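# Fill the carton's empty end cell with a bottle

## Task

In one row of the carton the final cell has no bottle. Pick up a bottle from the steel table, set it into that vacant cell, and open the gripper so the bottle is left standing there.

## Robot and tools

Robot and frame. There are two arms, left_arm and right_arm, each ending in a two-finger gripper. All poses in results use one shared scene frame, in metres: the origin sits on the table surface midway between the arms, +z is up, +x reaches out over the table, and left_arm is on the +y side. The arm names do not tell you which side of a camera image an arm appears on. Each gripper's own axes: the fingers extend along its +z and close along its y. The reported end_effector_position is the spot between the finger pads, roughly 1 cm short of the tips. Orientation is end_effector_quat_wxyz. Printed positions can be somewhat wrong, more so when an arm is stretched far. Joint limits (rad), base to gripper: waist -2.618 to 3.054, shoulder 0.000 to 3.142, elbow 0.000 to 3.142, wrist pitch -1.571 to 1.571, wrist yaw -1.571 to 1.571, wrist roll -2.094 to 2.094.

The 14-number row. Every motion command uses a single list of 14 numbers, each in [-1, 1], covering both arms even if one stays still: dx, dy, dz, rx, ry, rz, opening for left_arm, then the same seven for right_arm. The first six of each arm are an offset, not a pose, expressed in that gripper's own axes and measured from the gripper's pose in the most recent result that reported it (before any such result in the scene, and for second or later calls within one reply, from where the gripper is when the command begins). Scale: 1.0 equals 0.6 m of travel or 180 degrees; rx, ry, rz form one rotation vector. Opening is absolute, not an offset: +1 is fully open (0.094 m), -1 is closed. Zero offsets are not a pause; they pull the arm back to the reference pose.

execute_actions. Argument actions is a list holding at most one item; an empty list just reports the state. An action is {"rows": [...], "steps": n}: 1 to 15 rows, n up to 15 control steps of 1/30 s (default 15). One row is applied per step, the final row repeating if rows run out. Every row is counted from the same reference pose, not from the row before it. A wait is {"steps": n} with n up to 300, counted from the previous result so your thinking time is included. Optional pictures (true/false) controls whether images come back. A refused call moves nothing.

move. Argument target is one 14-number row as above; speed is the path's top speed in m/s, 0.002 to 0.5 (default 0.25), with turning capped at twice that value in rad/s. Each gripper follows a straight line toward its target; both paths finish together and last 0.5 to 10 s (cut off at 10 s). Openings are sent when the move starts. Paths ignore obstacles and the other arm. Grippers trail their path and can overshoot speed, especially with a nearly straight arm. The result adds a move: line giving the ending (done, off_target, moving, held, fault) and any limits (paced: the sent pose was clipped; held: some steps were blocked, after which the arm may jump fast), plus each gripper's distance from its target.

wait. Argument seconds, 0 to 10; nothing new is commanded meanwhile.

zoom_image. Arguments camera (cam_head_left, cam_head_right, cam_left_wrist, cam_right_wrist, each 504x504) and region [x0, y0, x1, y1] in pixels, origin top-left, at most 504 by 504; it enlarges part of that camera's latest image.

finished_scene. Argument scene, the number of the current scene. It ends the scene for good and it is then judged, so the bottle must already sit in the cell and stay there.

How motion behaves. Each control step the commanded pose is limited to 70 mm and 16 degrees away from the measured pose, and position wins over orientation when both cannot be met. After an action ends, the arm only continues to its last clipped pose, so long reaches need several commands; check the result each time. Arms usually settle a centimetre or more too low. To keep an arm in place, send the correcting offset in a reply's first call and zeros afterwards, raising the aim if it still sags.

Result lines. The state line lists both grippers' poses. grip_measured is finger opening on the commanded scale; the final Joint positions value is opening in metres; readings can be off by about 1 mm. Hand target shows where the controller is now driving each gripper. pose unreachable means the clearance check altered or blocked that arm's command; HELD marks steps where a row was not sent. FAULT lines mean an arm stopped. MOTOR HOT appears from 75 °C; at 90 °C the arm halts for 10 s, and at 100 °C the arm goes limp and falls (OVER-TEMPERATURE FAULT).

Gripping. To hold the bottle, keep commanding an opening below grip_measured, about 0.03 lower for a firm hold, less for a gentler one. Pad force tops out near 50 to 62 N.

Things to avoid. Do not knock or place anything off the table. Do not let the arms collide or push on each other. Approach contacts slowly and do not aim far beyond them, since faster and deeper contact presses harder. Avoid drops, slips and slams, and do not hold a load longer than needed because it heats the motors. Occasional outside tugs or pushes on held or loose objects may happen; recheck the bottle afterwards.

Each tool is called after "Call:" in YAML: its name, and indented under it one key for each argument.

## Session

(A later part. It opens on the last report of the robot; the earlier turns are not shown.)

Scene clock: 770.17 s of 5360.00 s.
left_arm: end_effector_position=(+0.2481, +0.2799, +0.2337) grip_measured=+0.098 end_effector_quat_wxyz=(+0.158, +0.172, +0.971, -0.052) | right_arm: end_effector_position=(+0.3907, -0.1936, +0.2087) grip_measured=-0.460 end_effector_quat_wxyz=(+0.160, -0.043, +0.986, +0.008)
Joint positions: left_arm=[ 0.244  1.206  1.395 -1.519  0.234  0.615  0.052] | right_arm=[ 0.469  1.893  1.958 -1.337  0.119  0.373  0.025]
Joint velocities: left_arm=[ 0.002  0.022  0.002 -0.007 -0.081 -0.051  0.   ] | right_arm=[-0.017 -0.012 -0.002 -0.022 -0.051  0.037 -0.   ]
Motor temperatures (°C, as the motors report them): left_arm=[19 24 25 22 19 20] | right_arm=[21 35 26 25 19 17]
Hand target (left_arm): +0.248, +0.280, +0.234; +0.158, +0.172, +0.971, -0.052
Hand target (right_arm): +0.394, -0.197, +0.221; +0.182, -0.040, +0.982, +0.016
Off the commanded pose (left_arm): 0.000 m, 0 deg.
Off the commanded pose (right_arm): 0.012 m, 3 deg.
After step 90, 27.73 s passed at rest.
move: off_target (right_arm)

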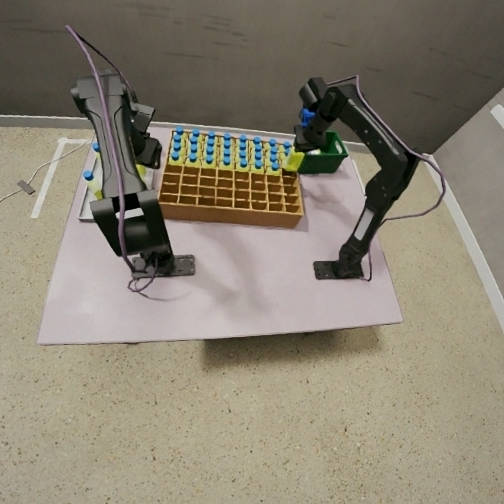

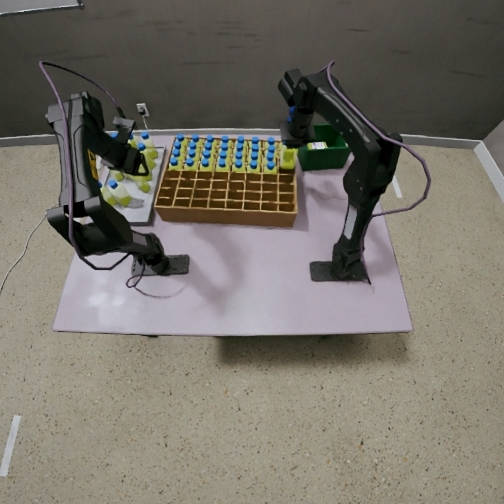

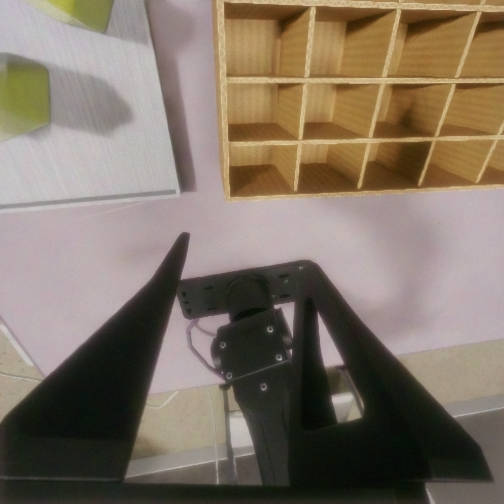

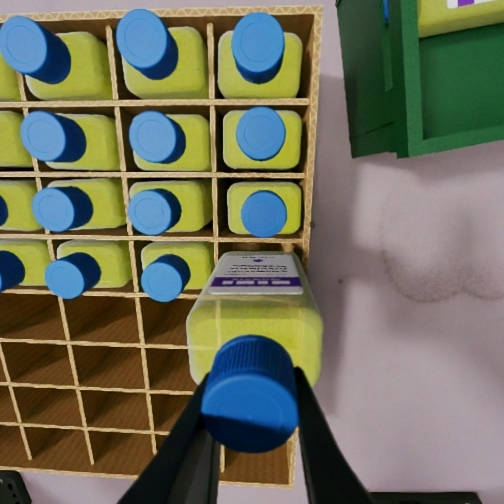

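Call:
zoom_image:
  camera: "cam_right_wrist"
  region: [170,190,350,350]

Region (170, 190, 350, 350) of cam_right_wrist's 504x504 image, scaled by 2.800, with more detail than that image has.

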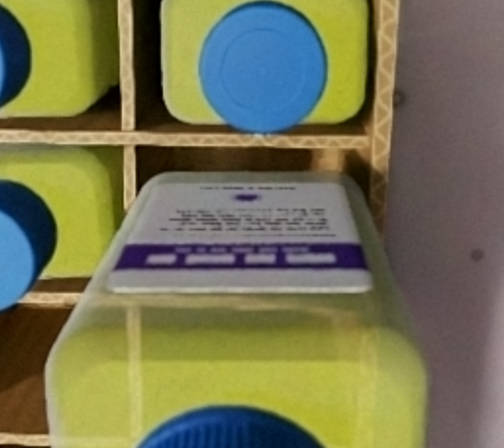

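Call:
move:
  target: [0,0,0,0,0,0,0.1, -0.005,-0.006,0.0,-0.003,-0.015,0.006,-0.48]
  speed: 0.01

Call:
zoom_image:
  camera: "cam_right_wrist"
  region: [170,190,350,350]

Scene clock: 790.77 s of 5360.00 s.
left_arm: end_effector_position=(+0.2481, +0.2799, +0.2337) grip_measured=+0.098 end_effector_quat_wxyz=(+0.158, +0.172, +0.971, -0.052) | right_arm: end_effector_position=(+0.3901, -0.1936, +0.1985) grip_measured=-0.460 end_effector_quat_wxyz=(+0.160, -0.043, +0.986, +0.009)
Joint positions: left_arm=[ 0.244  1.206  1.395 -1.519  0.234  0.615  0.052] | right_arm=[ 0.469  1.877  1.894 -1.288  0.118  0.372  0.025]
Joint velocities: left_arm=[-0.002  0.017  0.002 -0.022 -0.051  0.051 -0.   ] | right_arm=[-0.007 -0.002 -0.022 -0.051  0.007 -0.022 -0.   ]
Motor temperatures (°C, as the motors report them): left_arm=[19 24 25 22 19 20] | right_arm=[21 35 25 26 19 17]
Hand target (left_arm): +0.248, +0.280, +0.234; +0.158, +0.172, +0.971, -0.052
Hand target (right_arm): +0.394, -0.197, +0.210; +0.183, -0.034, +0.982, +0.014
Off the commanded pose (left_arm): 0.000 m, 0 deg.
Off the commanded pose (right_arm): 0.012 m, 3 deg.
After step 90, 14.80 s passed at rest.
move: off_target (right_arm)

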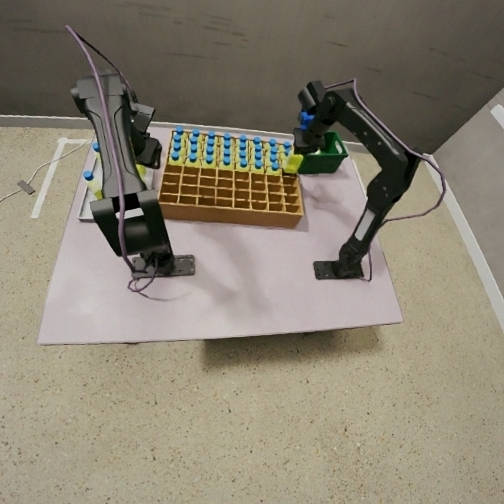

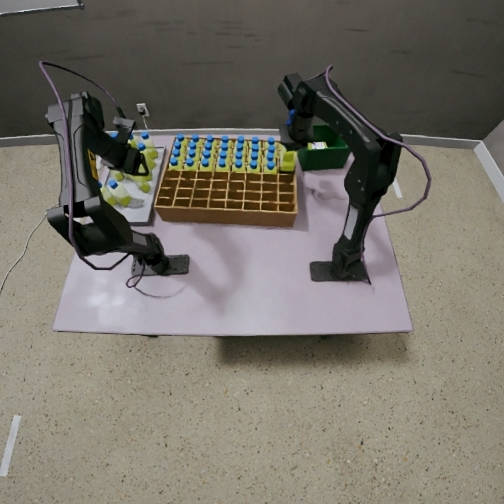

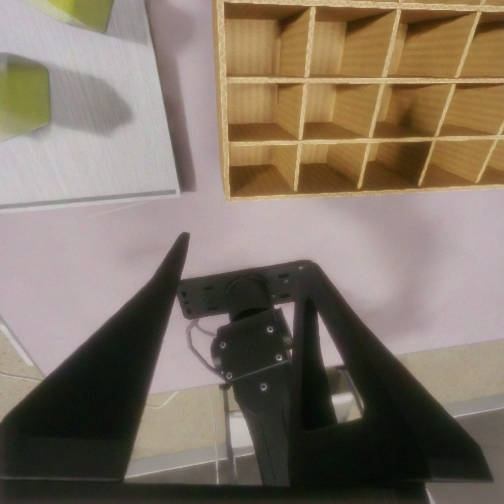

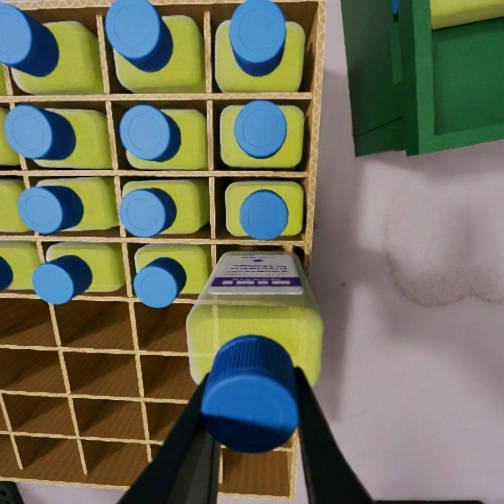

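Region (170, 190, 350, 350) of cam_right_wrist's 504x504 image, scaled by 2.800, with more detail than that image has.

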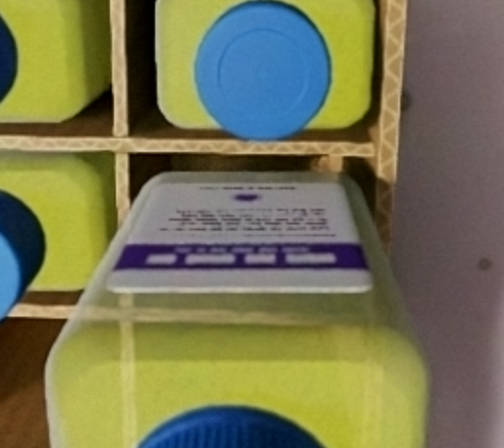

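Call:
execute_actions:
  actions: []

Scene clock: 802.93 s of 5360.00 s.
left_arm: end_effector_position=(+0.2481, +0.2799, +0.2337) grip_measured=+0.098 end_effector_quat_wxyz=(+0.158, +0.172, +0.971, -0.052) | right_arm: end_effector_position=(+0.3902, -0.1935, +0.1984) grip_measured=-0.460 end_effector_quat_wxyz=(+0.160, -0.043, +0.986, +0.009)
Joint positions: left_arm=[ 0.244  1.206  1.395 -1.519  0.234  0.615  0.052] | right_arm=[ 0.469  1.877  1.894 -1.288  0.118  0.372  0.025]
Joint velocities: left_arm=[ 0.002  0.002  0.002 -0.037  0.051 -0.037 -0.001] | right_arm=[ 0.007  0.002 -0.002  0.022  0.007  0.037 -0.001]
Motor temperatures (°C, as the motors report them): left_arm=[19 24 25 22 19 20] | right_arm=[21 35 25 26 19 17]
Hand target (left_arm): +0.248, +0.280, +0.234; +0.158, +0.172, +0.971, -0.052
Hand target (right_arm): +0.394, -0.197, +0.210; +0.183, -0.034, +0.982, +0.015
Off the commanded pose (left_arm): 0.000 m, 0 deg.
Off the commanded pose (right_arm): 0.012 m, 3 deg.
Steps of this call (steps 1 to 90: nothing new was sent; then 9.17 s passed at rest). Readings (end_effector_position):
1: left_arm (+0.2481, +0.2799, +0.2337) | right_arm (+0.3901, -0.1936, +0.1985)
2: left_arm (+0.2481, +0.2799, +0.2337) | right_arm (+0.3900, -0.1936, +0.1984)
4: left_arm (+0.2481, +0.2799, +0.2337) | right_arm (+0.3900, -0.1936, +0.1984)
8: left_arm (+0.2481, +0.2799, +0.2337) | right_arm (+0.3901, -0.1936, +0.1984)
90: the state above

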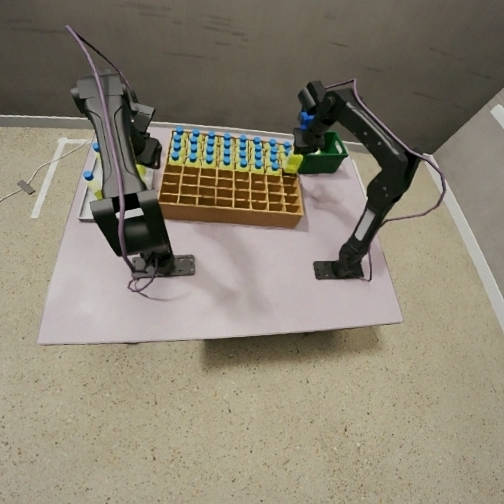

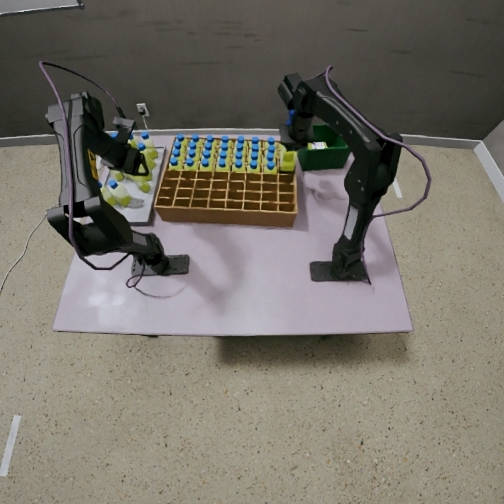

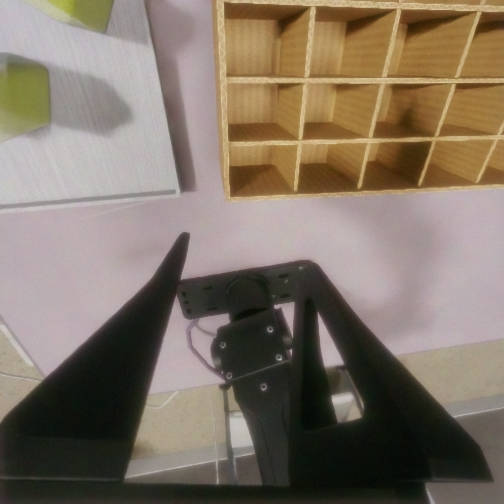

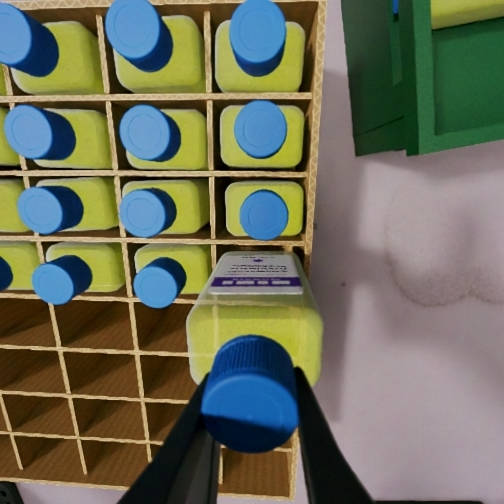

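Call:
move:
  target: [0,0,0,0,0,0,0.1, -0.0072,-0.0103,-0.0082,-0.004,-0.015,0.006,-0.48]
  speed: 0.01

Call:
zoom_image:
  camera: "cam_right_wrist"
  region: [170,190,350,350]

Scene clock: 815.10 s of 5360.00 s.
left_arm: end_effector_position=(+0.2481, +0.2799, +0.2337) grip_measured=+0.098 end_effector_quat_wxyz=(+0.158, +0.172, +0.971, -0.052) | right_arm: end_effector_position=(+0.3894, -0.1963, +0.1938) grip_measured=-0.460 end_effector_quat_wxyz=(+0.161, -0.041, +0.986, +0.010)
Joint positions: left_arm=[ 0.244  1.206  1.395 -1.519  0.234  0.615  0.052] | right_arm=[ 0.463  1.86   1.852 -1.259  0.116  0.372  0.025]
Joint velocities: left_arm=[-0.002 -0.007  0.017  0.037  0.022 -0.022 -0.001] | right_arm=[-0.022  0.027 -0.002  0.095 -0.037 -0.022  0.   ]
Motor temperatures (°C, as the motors report them): left_arm=[19 24 25 22 19 20] | right_arm=[21 35 25 26 19 17]
Hand target (left_arm): +0.248, +0.280, +0.234; +0.158, +0.172, +0.971, -0.052
Hand target (right_arm): +0.393, -0.200, +0.205; +0.183, -0.035, +0.982, +0.017
Off the commanded pose (left_arm): 0.000 m, 0 deg.
Off the commanded pose (right_arm): 0.012 m, 3 deg.
After step 90, 6.30 s passed at rest.
move: off_target (right_arm)

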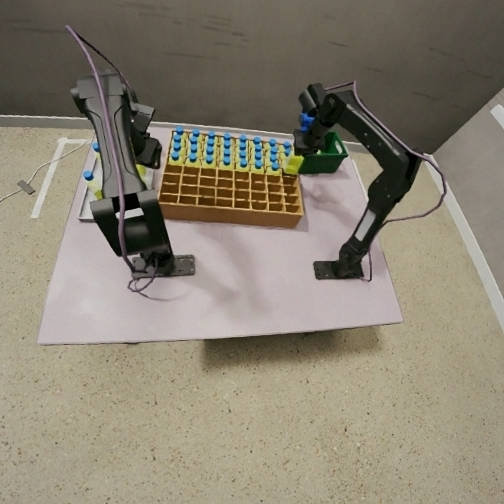

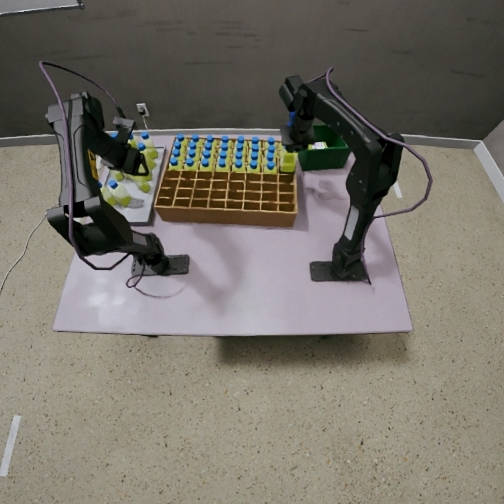

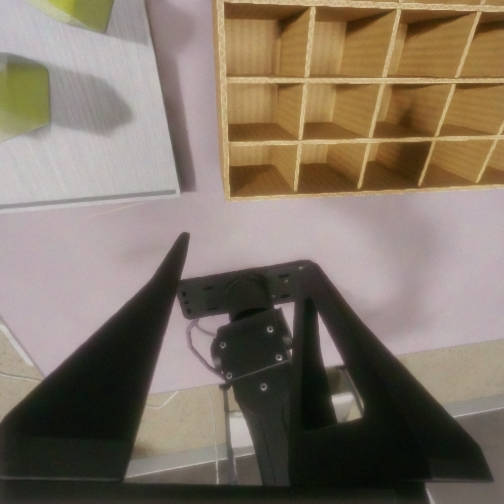

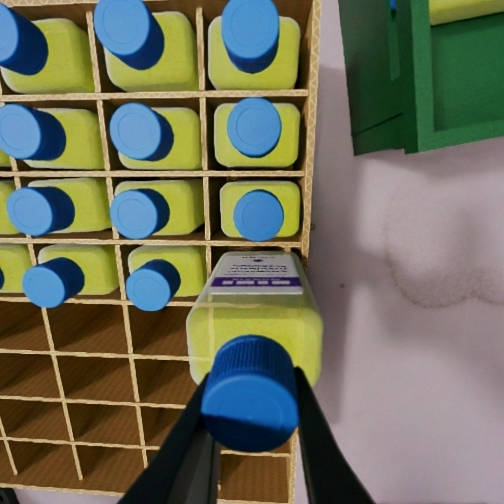

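Region (170, 190, 350, 350) of cam_right_wrist's 504x504 image, scaled by 2.800, with more detail than that image has.

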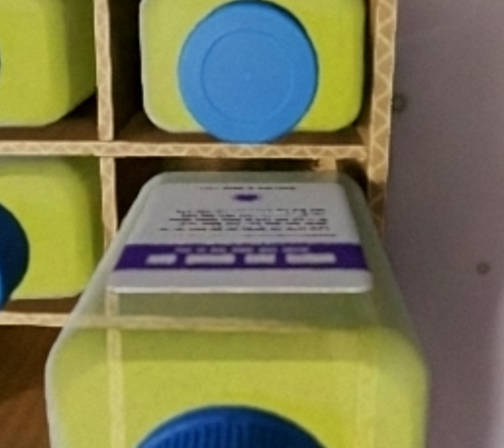

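Call:
move:
  target: [0,0,0,0,0,0,0.1, -0.0069,0.007,0.0023,-0.002,-0.015,0.004,-0.48]
  speed: 0.01

Call:
zoom_image:
  camera: "cam_right_wrist"
  region: [170,190,350,350]

Scene clock: 831.50 s of 5360.00 s.
left_arm: end_effector_position=(+0.2481, +0.2799, +0.2337) grip_measured=+0.098 end_effector_quat_wxyz=(+0.158, +0.172, +0.971, -0.052) | right_arm: end_effector_position=(+0.3909, -0.1954, +0.1844) grip_measured=-0.460 end_effector_quat_wxyz=(+0.161, -0.035, +0.986, +0.011)
Joint positions: left_arm=[ 0.244  1.206  1.395 -1.519  0.234  0.615  0.052] | right_arm=[ 0.463  1.86   1.815 -1.222  0.115  0.384  0.025]
Joint velocities: left_arm=[ 0.002 -0.012 -0.012 -0.095 -0.037 -0.007 -0.001] | right_arm=[-0.007  0.017  0.027 -0.022 -0.051  0.022  0.   ]
Motor temperatures (°C, as the motors report them): left_arm=[19 24 25 22 19 20] | right_arm=[21 35 25 26 19 17]
Hand target (left_arm): +0.248, +0.280, +0.234; +0.158, +0.172, +0.971, -0.052
Hand target (right_arm): +0.393, -0.192, +0.194; +0.184, -0.035, +0.982, +0.014
Off the commanded pose (left_arm): 0.000 m, 0 deg.
Off the commanded pose (right_arm): 0.010 m, 3 deg.
After step 90, 10.73 s passed at rest.
move: off_target (right_arm)

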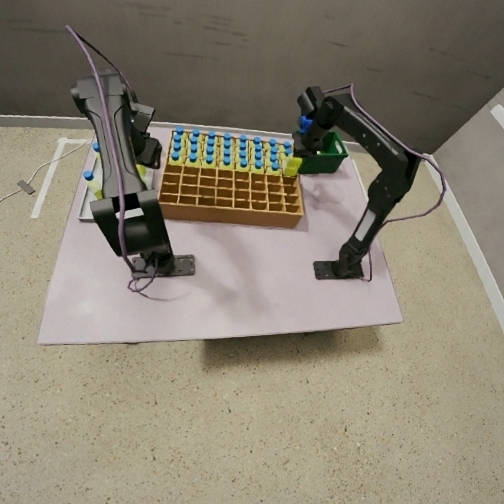

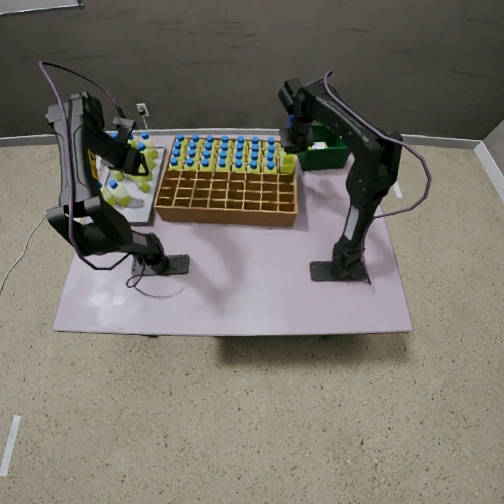

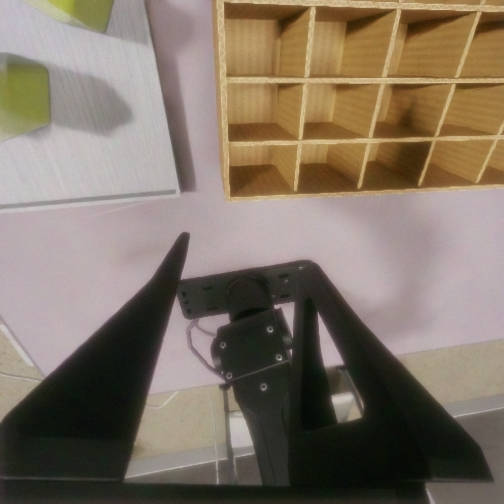

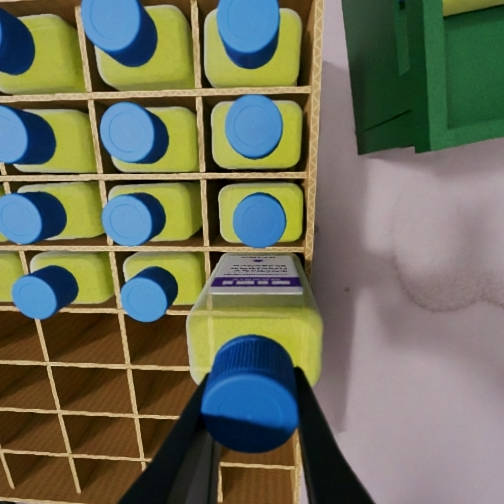

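Region (170, 190, 350, 350) of cam_right_wrist's 504x504 image, scaled by 2.800, with more detail than that image has.

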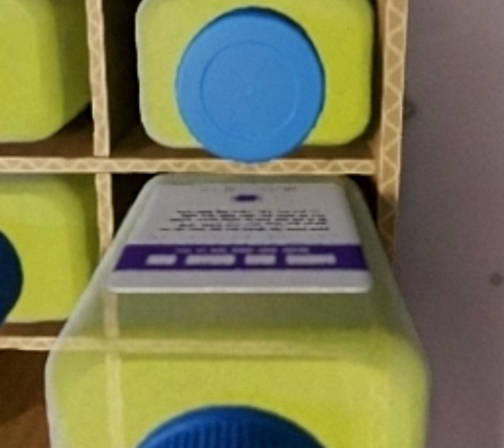

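Call:
move:
  target: [0,0,0,0,0,0,0.1, 0.0016,0,0.0205,0,-0.015,0,-0.48]
  speed: 0.015

Call:
zoom_image:
  camera: "cam_right_wrist"
  region: [150,170,370,370]

Scene clock: 839.93 s of 5360.00 s.
left_arm: end_effector_position=(+0.2481, +0.2799, +0.2337) grip_measured=+0.098 end_effector_quat_wxyz=(+0.158, +0.172, +0.971, -0.052) | right_arm: end_effector_position=(+0.3904, -0.1957, +0.1565) grip_measured=-0.460 end_effector_quat_wxyz=(+0.152, -0.035, +0.988, +0.007)
Joint positions: left_arm=[ 0.244  1.206  1.395 -1.519  0.234  0.615  0.052] | right_arm=[ 0.463  1.86   1.708 -1.135  0.116  0.384  0.025]
Joint velocities: left_arm=[-0.012 -0.002 -0.012 -0.081 -0.022 -0.066  0.001] | right_arm=[ 0.002 -0.017 -0.002  0.095 -0.037 -0.037 -0.001]
Motor temperatures (°C, as the motors report them): left_arm=[19 24 25 22 19 20] | right_arm=[21 35 25 26 19 17]
Hand target (left_arm): +0.248, +0.280, +0.234; +0.158, +0.172, +0.971, -0.052
Hand target (right_arm): +0.394, -0.195, +0.173; +0.183, -0.035, +0.982, +0.011
Off the commanded pose (left_arm): 0.000 m, 0 deg.
Off the commanded pose (right_arm): 0.016 m, 4 deg.
After step 90, 3.63 s passed at rest.
move: off_target (right_arm)

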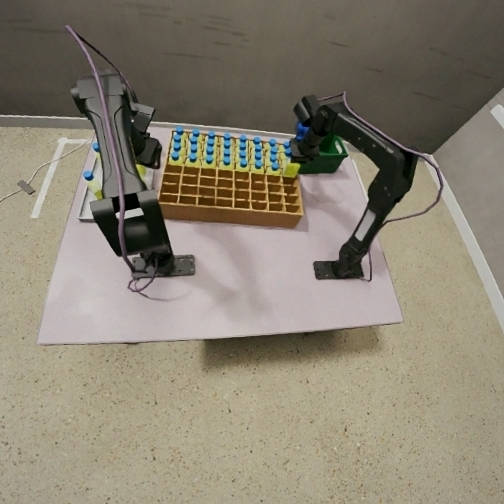

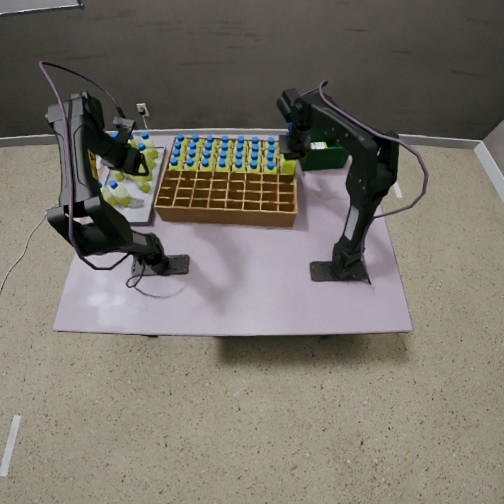

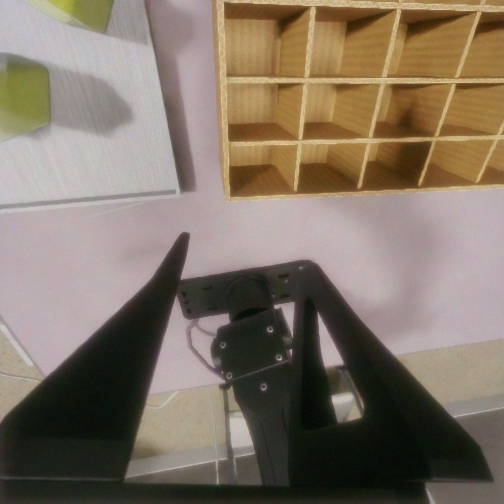

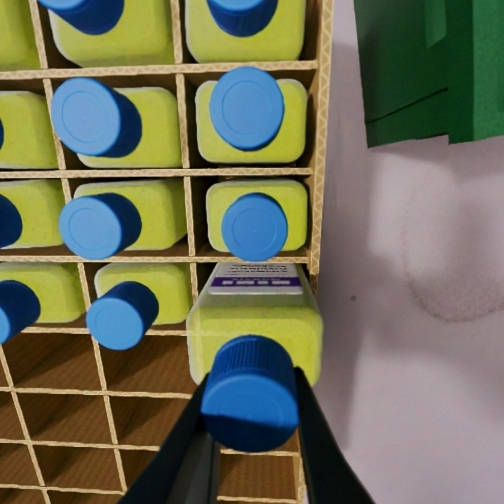

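Region (150, 170, 370, 370) of cam_right_wrist's 504x504 image, scaled by 2.291, with more detail than that image has; it fills the top 458 rows of this view, and the rest is white.

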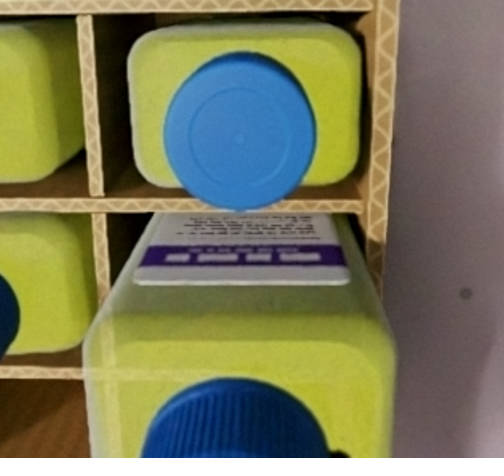

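Call:
move:
  target: [0,0,0,0,0,0,0.1, 0.0005,0,0.017,0,-0.021,0,-0.48]
  speed: 0.015

Scene clock: 847.17 s of 5360.00 s.
left_arm: end_effector_position=(+0.2481, +0.2799, +0.2337) grip_measured=+0.098 end_effector_quat_wxyz=(+0.158, +0.172, +0.971, -0.052) | right_arm: end_effector_position=(+0.3898, -0.1963, +0.1347) grip_measured=-0.460 end_effector_quat_wxyz=(+0.158, -0.035, +0.987, +0.008)
Joint positions: left_arm=[ 0.244  1.206  1.395 -1.519  0.234  0.615  0.052] | right_arm=[ 0.463  1.843  1.596 -1.028  0.117  0.384  0.025]
Joint velocities: left_arm=[-0.012  0.002  0.002  0.037 -0.081 -0.007  0.001] | right_arm=[-0.007  0.007 -0.002  0.066  0.051 -0.022  0.   ]
Motor temperatures (°C, as the motors report them): left_arm=[19 24 25 22 19 20] | right_arm=[21 36 25 26 19 17]
Hand target (left_arm): +0.248, +0.280, +0.234; +0.158, +0.172, +0.971, -0.052
Hand target (right_arm): +0.393, -0.196, +0.147; +0.184, -0.035, +0.982, +0.007
Off the commanded pose (left_arm): 0.000 m, 0 deg.
Off the commanded pose (right_arm): 0.012 m, 3 deg.
After step 90, 1.93 s passed at rest.
move: off_target (right_arm)

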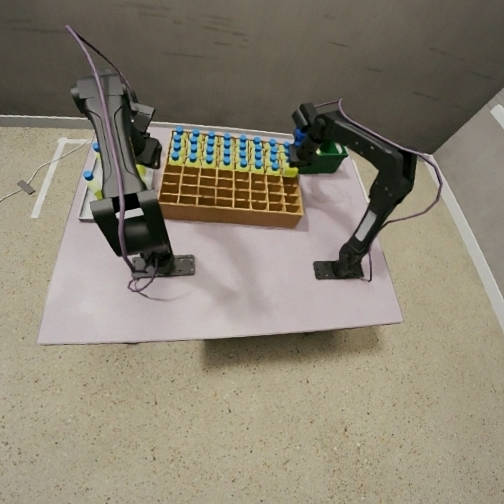

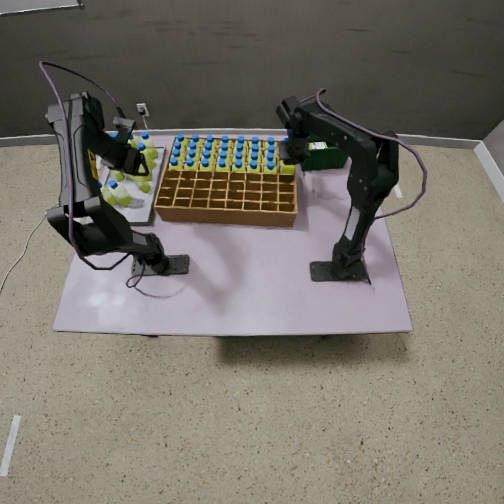

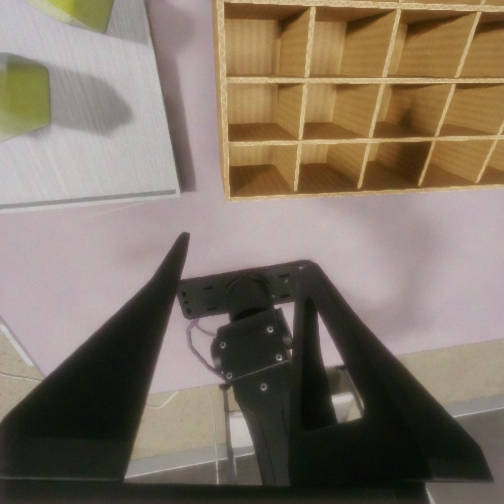

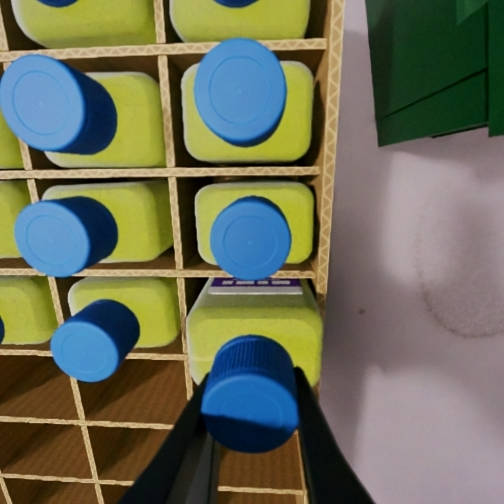

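Call:
move:
  target: [0,0,0,0,0,0,0.1, -0.0005,0,0.013,0,-0.017,0,-0.48]
  speed: 0.012

Scene clock: 851.67 s of 5360.00 s.
left_arm: end_effector_position=(+0.2481, +0.2799, +0.2337) grip_measured=+0.098 end_effector_quat_wxyz=(+0.158, +0.172, +0.971, -0.052) | right_arm: end_effector_position=(+0.3889, -0.1961, +0.1150) grip_measured=-0.460 end_effector_quat_wxyz=(+0.157, -0.035, +0.987, +0.010)
Joint positions: left_arm=[ 0.244  1.206  1.395 -1.519  0.234  0.615  0.052] | right_arm=[ 0.463  1.843  1.518 -0.95   0.114  0.384  0.025]
Joint velocities: left_arm=[-0.007 -0.007 -0.007 -0.022  0.007 -0.022  0.   ] | right_arm=[ 0.012  0.002 -0.007 -0.007 -0.007  0.037 -0.001]
Motor temperatures (°C, as the motors report them): left_arm=[19 24 25 22 19 20] | right_arm=[21 36 25 26 19 17]
Hand target (left_arm): +0.248, +0.280, +0.234; +0.158, +0.172, +0.971, -0.052
Hand target (right_arm): +0.392, -0.196, +0.128; +0.184, -0.035, +0.982, +0.009
Off the commanded pose (left_arm): 0.000 m, 0 deg.
Off the commanded pose (right_arm): 0.013 m, 3 deg.
move: off_target (right_arm)

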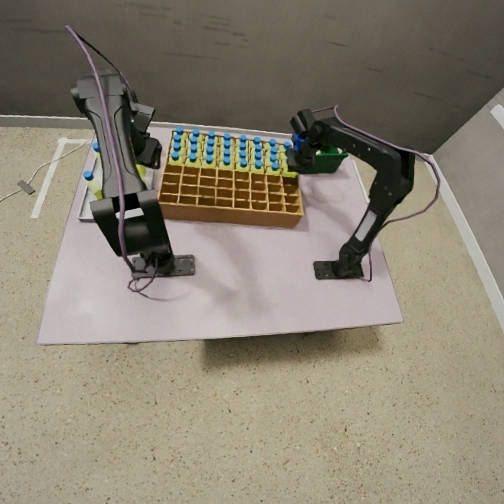

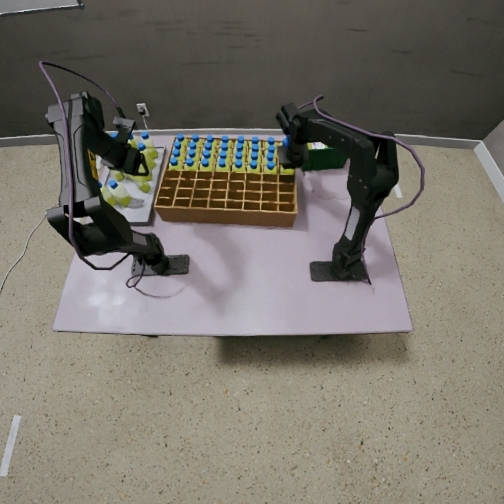

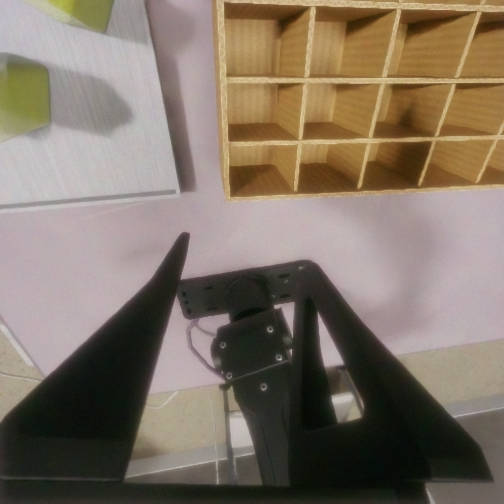

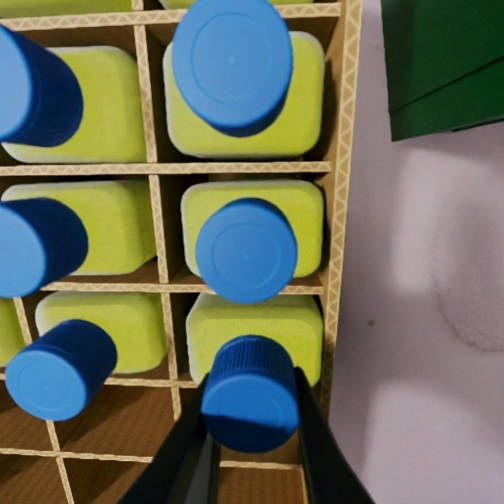

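Call:
move:
  target: [0,0,0,0,0,0,0.1, -0.005,0,-0.001,0,-0.015,0,-0.48]
  speed: 0.008

Scene clock: 858.53 s of 5360.00 s.
left_arm: end_effector_position=(+0.2481, +0.2799, +0.2337) grip_measured=+0.098 end_effector_quat_wxyz=(+0.158, +0.172, +0.971, -0.052) | right_arm: end_effector_position=(+0.3882, -0.1961, +0.1069) grip_measured=-0.460 end_effector_quat_wxyz=(+0.157, -0.035, +0.987, +0.011)
Joint positions: left_arm=[ 0.244  1.206  1.395 -1.519  0.234  0.615  0.052] | right_arm=[ 0.463  1.843  1.485 -0.917  0.112  0.384  0.025]
Joint velocities: left_arm=[ 0.002 -0.027  0.007 -0.051  0.037 -0.007  0.   ] | right_arm=[-0.012  0.027  0.007  0.007  0.051  0.007 -0.001]
Motor temperatures (°C, as the motors report them): left_arm=[19 24 25 22 19 20] | right_arm=[21 36 25 26 19 17]
Hand target (left_arm): +0.248, +0.280, +0.234; +0.158, +0.172, +0.971, -0.052
Hand target (right_arm): +0.391, -0.196, +0.117; +0.180, -0.035, +0.983, +0.010
Off the commanded pose (left_arm): 0.000 m, 0 deg.
Off the commanded pose (right_arm): 0.010 m, 3 deg.
After step 90, 0.73 s passed at rest.
move: off_target (right_arm)

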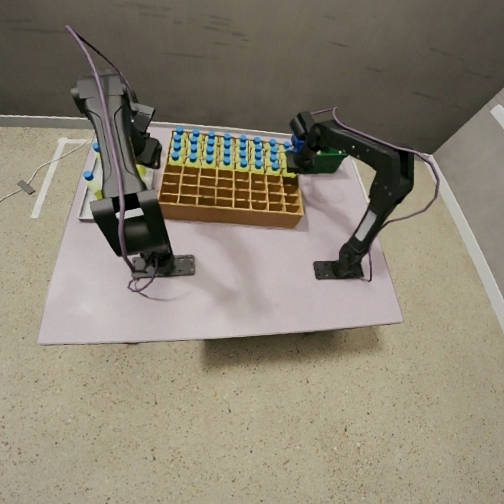

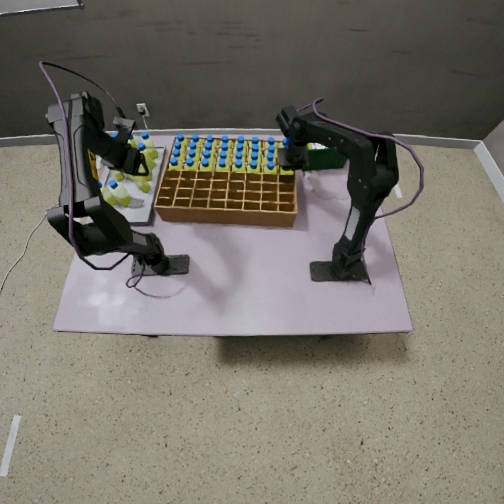

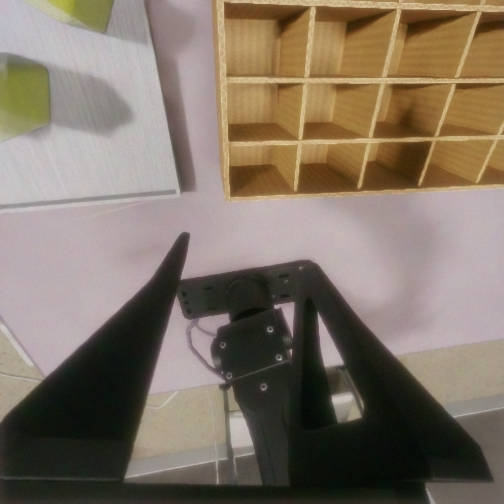

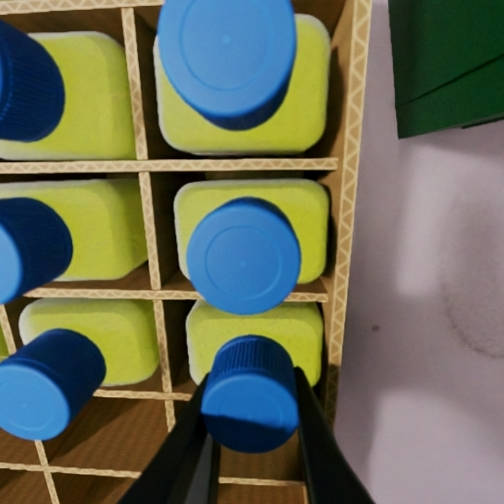

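Call:
move:
  target: [0,0,0,0,0,0,0.1, -0.007,0,-0.006,0,-0.014,0,-0.48]
  speed: 0.005

Scene clock: 868.23 s of 5360.00 s.
left_arm: end_effector_position=(+0.2481, +0.2799, +0.2337) grip_measured=+0.098 end_effector_quat_wxyz=(+0.158, +0.172, +0.971, -0.052) | right_arm: end_effector_position=(+0.3894, -0.1959, +0.1067) grip_measured=-0.460 end_effector_quat_wxyz=(+0.163, -0.035, +0.986, +0.012)
Joint positions: left_arm=[ 0.244  1.206  1.395 -1.519  0.234  0.615  0.052] | right_arm=[ 0.463  1.838  1.475 -0.9    0.114  0.384  0.025]
Joint velocities: left_arm=[-0.007  0.012  0.002 -0.051 -0.066 -0.051  0.   ] | right_arm=[-0.017  0.012  0.017  0.022 -0.051 -0.051 -0.001]
Motor temperatures (°C, as the motors report them): left_arm=[19 23 25 22 19 20] | right_arm=[21 36 25 26 19 17]
Hand target (left_arm): +0.248, +0.280, +0.234; +0.158, +0.172, +0.971, -0.052
Hand target (right_arm): +0.391, -0.196, +0.112; +0.179, -0.035, +0.983, +0.012
Off the commanded pose (left_arm): 0.000 m, 0 deg.
Off the commanded pose (right_arm): 0.005 m, 2 deg.
After step 90, 2.10 s passed at rest.
move: done

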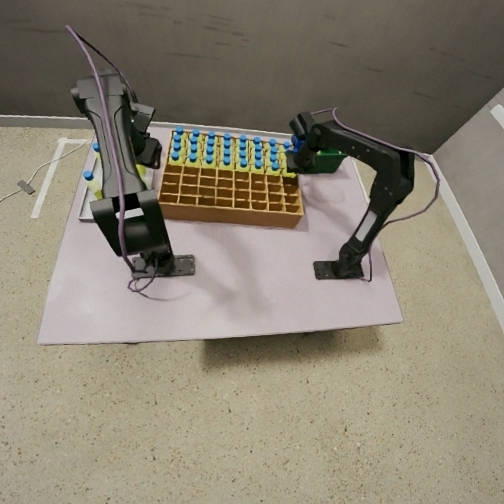

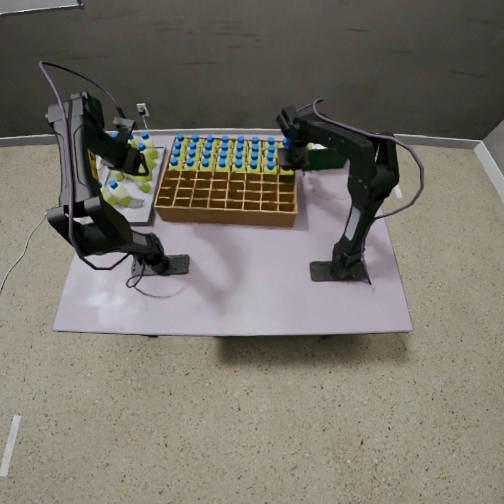

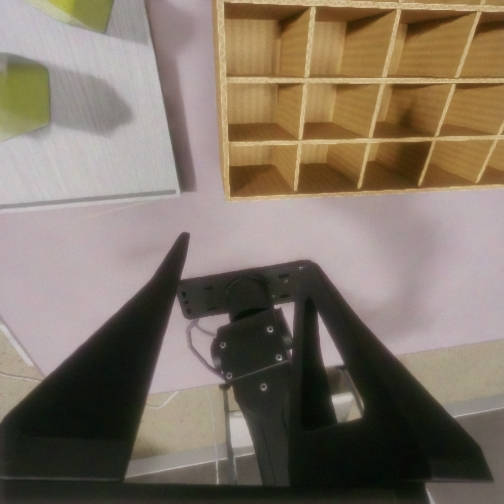

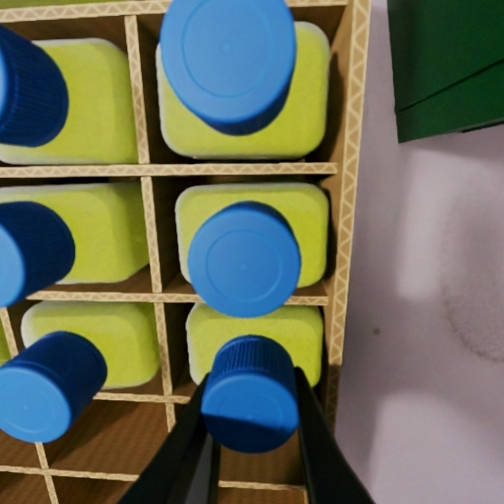

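Call:
execute_actions:
  actions:
    - {"rows":[[0,0,0,0,0,0,0.1,-0.007,0,-0.008,0,-0.008,0,-0.47],[0,0,0,0,0,0,0.1,-0.008,0,-0.010,0,-0.009,0,-0.46],[0,0,0,0,0,0,0.1,-0.009,0,-0.012,0,-0.010,0,-0.45],[0,0,0,0,0,0,0.1,-0.010,0,-0.014,0,-0.011,0,-0.44],[0,0,0,0,0,0,0.1,-0.010,0,-0.015,0,-0.012,0,-0.43],[0,0,0,0,0,0,0.1,-0.010,0,-0.015,0,-0.012,0,-0.41],[0,0,0,0,0,0,0.1,-0.010,0,-0.015,0,-0.012,0,-0.39],[0,0,0,0,0,0,0.1,-0.010,0,-0.015,0,-0.012,0,-0.36],[0,0,0,0,0,0,0.1,-0.010,0,-0.015,0,-0.012,0,-0.33],[0,0,0,0,0,0,0.1,-0.010,0,-0.015,0,-0.012,0,-0.30],[0,0,0,0,0,0,0.1,-0.010,0,-0.015,0,-0.012,0,-0.27],[0,0,0,0,0,0,0.1,-0.010,0,-0.015,0,-0.012,0,-0.24],[0,0,0,0,0,0,0.1,-0.010,0,-0.015,0,-0.012,0,-0.21],[0,0,0,0,0,0,0.1,-0.010,0,-0.015,0,-0.012,0,-0.18],[0,0,0,0,0,0,0.1,-0.010,0,-0.015,0,-0.012,0,-0.15]],"steps":15}

Scene clock: 880.33 s of 5360.00 s.
left_arm: end_effector_position=(+0.2481, +0.2799, +0.2337) grip_measured=+0.098 end_effector_quat_wxyz=(+0.158, +0.172, +0.971, -0.052) | right_arm: end_effector_position=(+0.3895, -0.1960, +0.1067) grip_measured=-0.166 end_effector_quat_wxyz=(+0.163, -0.035, +0.986, +0.012)
Joint positions: left_arm=[ 0.244  1.206  1.395 -1.519  0.234  0.615  0.052] | right_arm=[ 0.463  1.838  1.475 -0.9    0.115  0.384  0.039]
Joint velocities: left_arm=[ 0.012  0.002 -0.007  0.007 -0.022  0.007  0.   ] | right_arm=[ 0.012  0.012  0.007 -0.081 -0.007  0.051  0.029]
Motor temperatures (°C, as the motors report them): left_arm=[19 23 25 22 19 20] | right_arm=[21 36 25 26 19 17]
Hand target (left_arm): +0.248, +0.280, +0.234; +0.158, +0.172, +0.971, -0.052
Hand target (right_arm): +0.392, -0.196, +0.117; +0.181, -0.034, +0.983, +0.013
Off the commanded pose (left_arm): 0.000 m, 0 deg.
Off the commanded pose (right_arm): 0.011 m, 2 deg.
Steps of this call (steps 1 to 90: nothing new was sent; then 8.60 s passed at rest; steps 91 to 105: all 15 steps of this action). Readings (end_effector_position):
91: left_arm (+0.2481, +0.2799, +0.2337) | right_arm (+0.3894, -0.1959, +0.1067)
92: left_arm (+0.2481, +0.2799, +0.2337) | right_arm (+0.3894, -0.1959, +0.1067)
94: left_arm (+0.2481, +0.2799, +0.2337) | right_arm (+0.3894, -0.1959, +0.1067)
98: left_arm (+0.2481, +0.2799, +0.2337) | right_arm (+0.3894, -0.1959, +0.1067)
105: the state above

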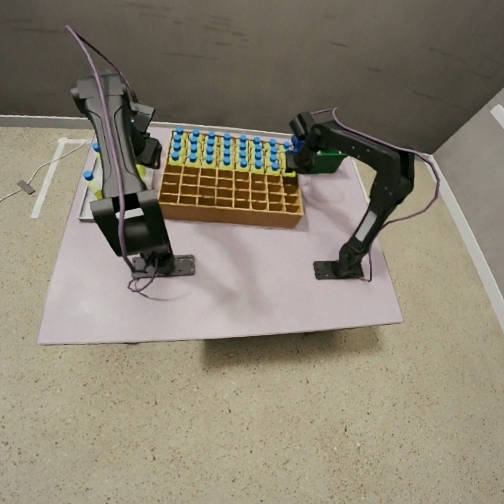

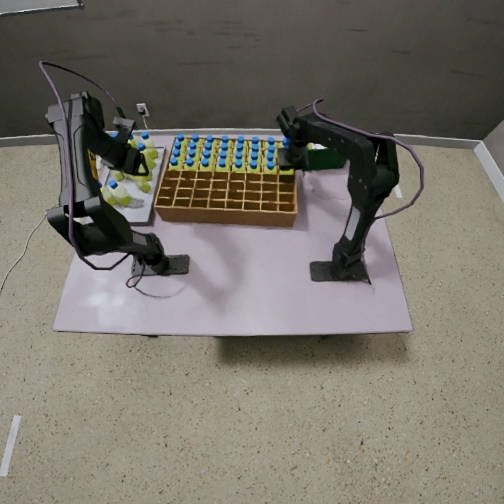

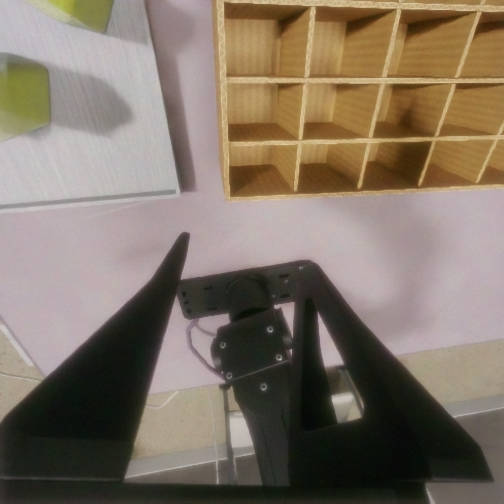

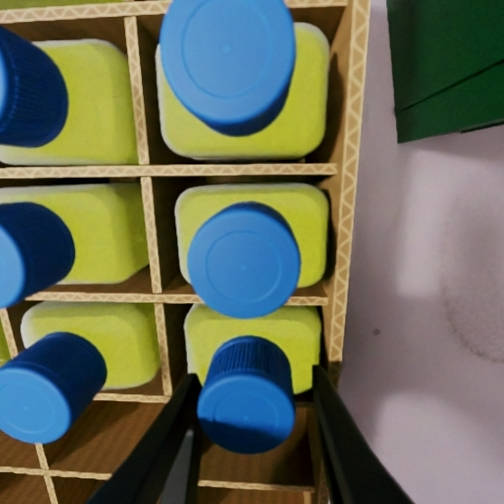

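Released. Retreat along −z_g.

Call:
move:
  target: [0,0,0,0,0,0,0.1, 0,0,-0.2,0,-0.012,0,-0.15]
  speed: 0.08

Scene clock: 885.57 s of 5360.00 s.
left_arm: end_effector_position=(+0.2481, +0.2799, +0.2337) grip_measured=+0.098 end_effector_quat_wxyz=(+0.158, +0.172, +0.971, -0.052) | right_arm: end_effector_position=(+0.3541, -0.1985, +0.2073) grip_measured=-0.152 end_effector_quat_wxyz=(+0.167, -0.035, +0.985, +0.012)
Joint positions: left_arm=[ 0.244  1.206  1.395 -1.519  0.234  0.615  0.052] | right_arm=[ 0.507  1.73   1.744 -1.273  0.131  0.424  0.04 ]
Joint velocities: left_arm=[ 0.007  0.012 -0.017 -0.007  0.022 -0.022  0.001] | right_arm=[-0.002 -0.012  0.007 -0.022 -0.066 -0.022  0.   ]
Motor temperatures (°C, as the motors report them): left_arm=[19 23 25 22 19 20] | right_arm=[21 36 25 26 19 17]
Hand target (left_arm): +0.248, +0.280, +0.234; +0.158, +0.172, +0.971, -0.052
Hand target (right_arm): +0.352, -0.198, +0.221; +0.181, -0.034, +0.983, +0.013
Off the commanded pose (left_arm): 0.000 m, 0 deg.
Off the commanded pose (right_arm): 0.013 m, 2 deg.
After step 90, 0.20 s passed at rest.
move: off_target (right_arm)

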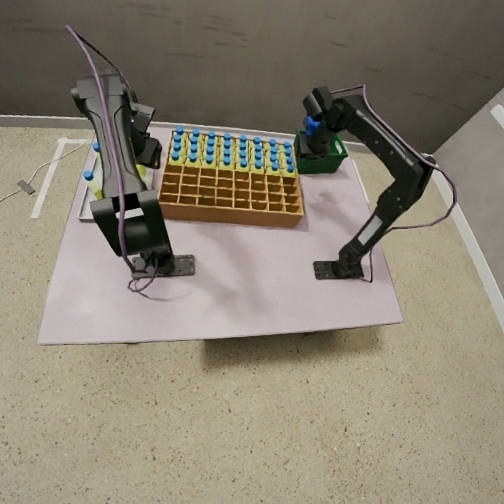

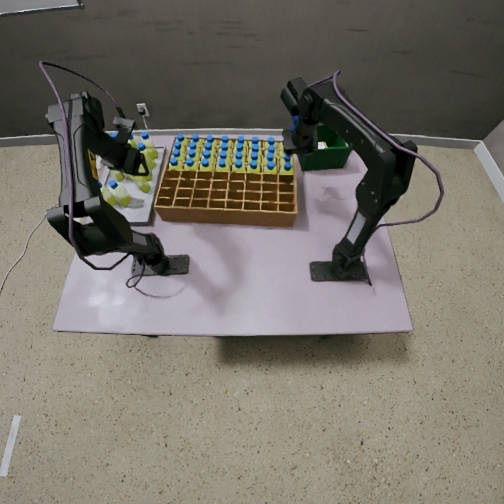

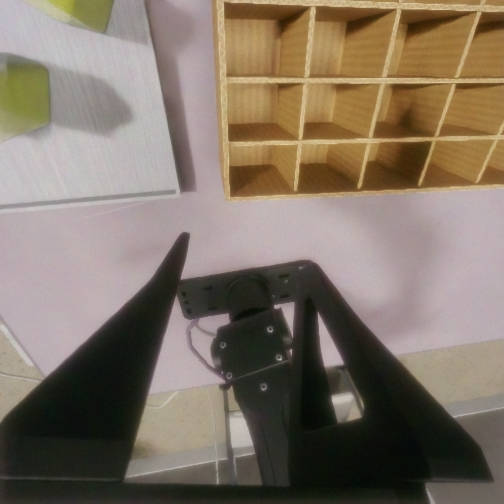

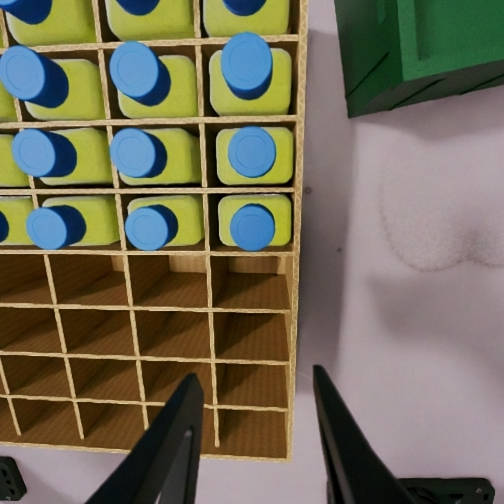

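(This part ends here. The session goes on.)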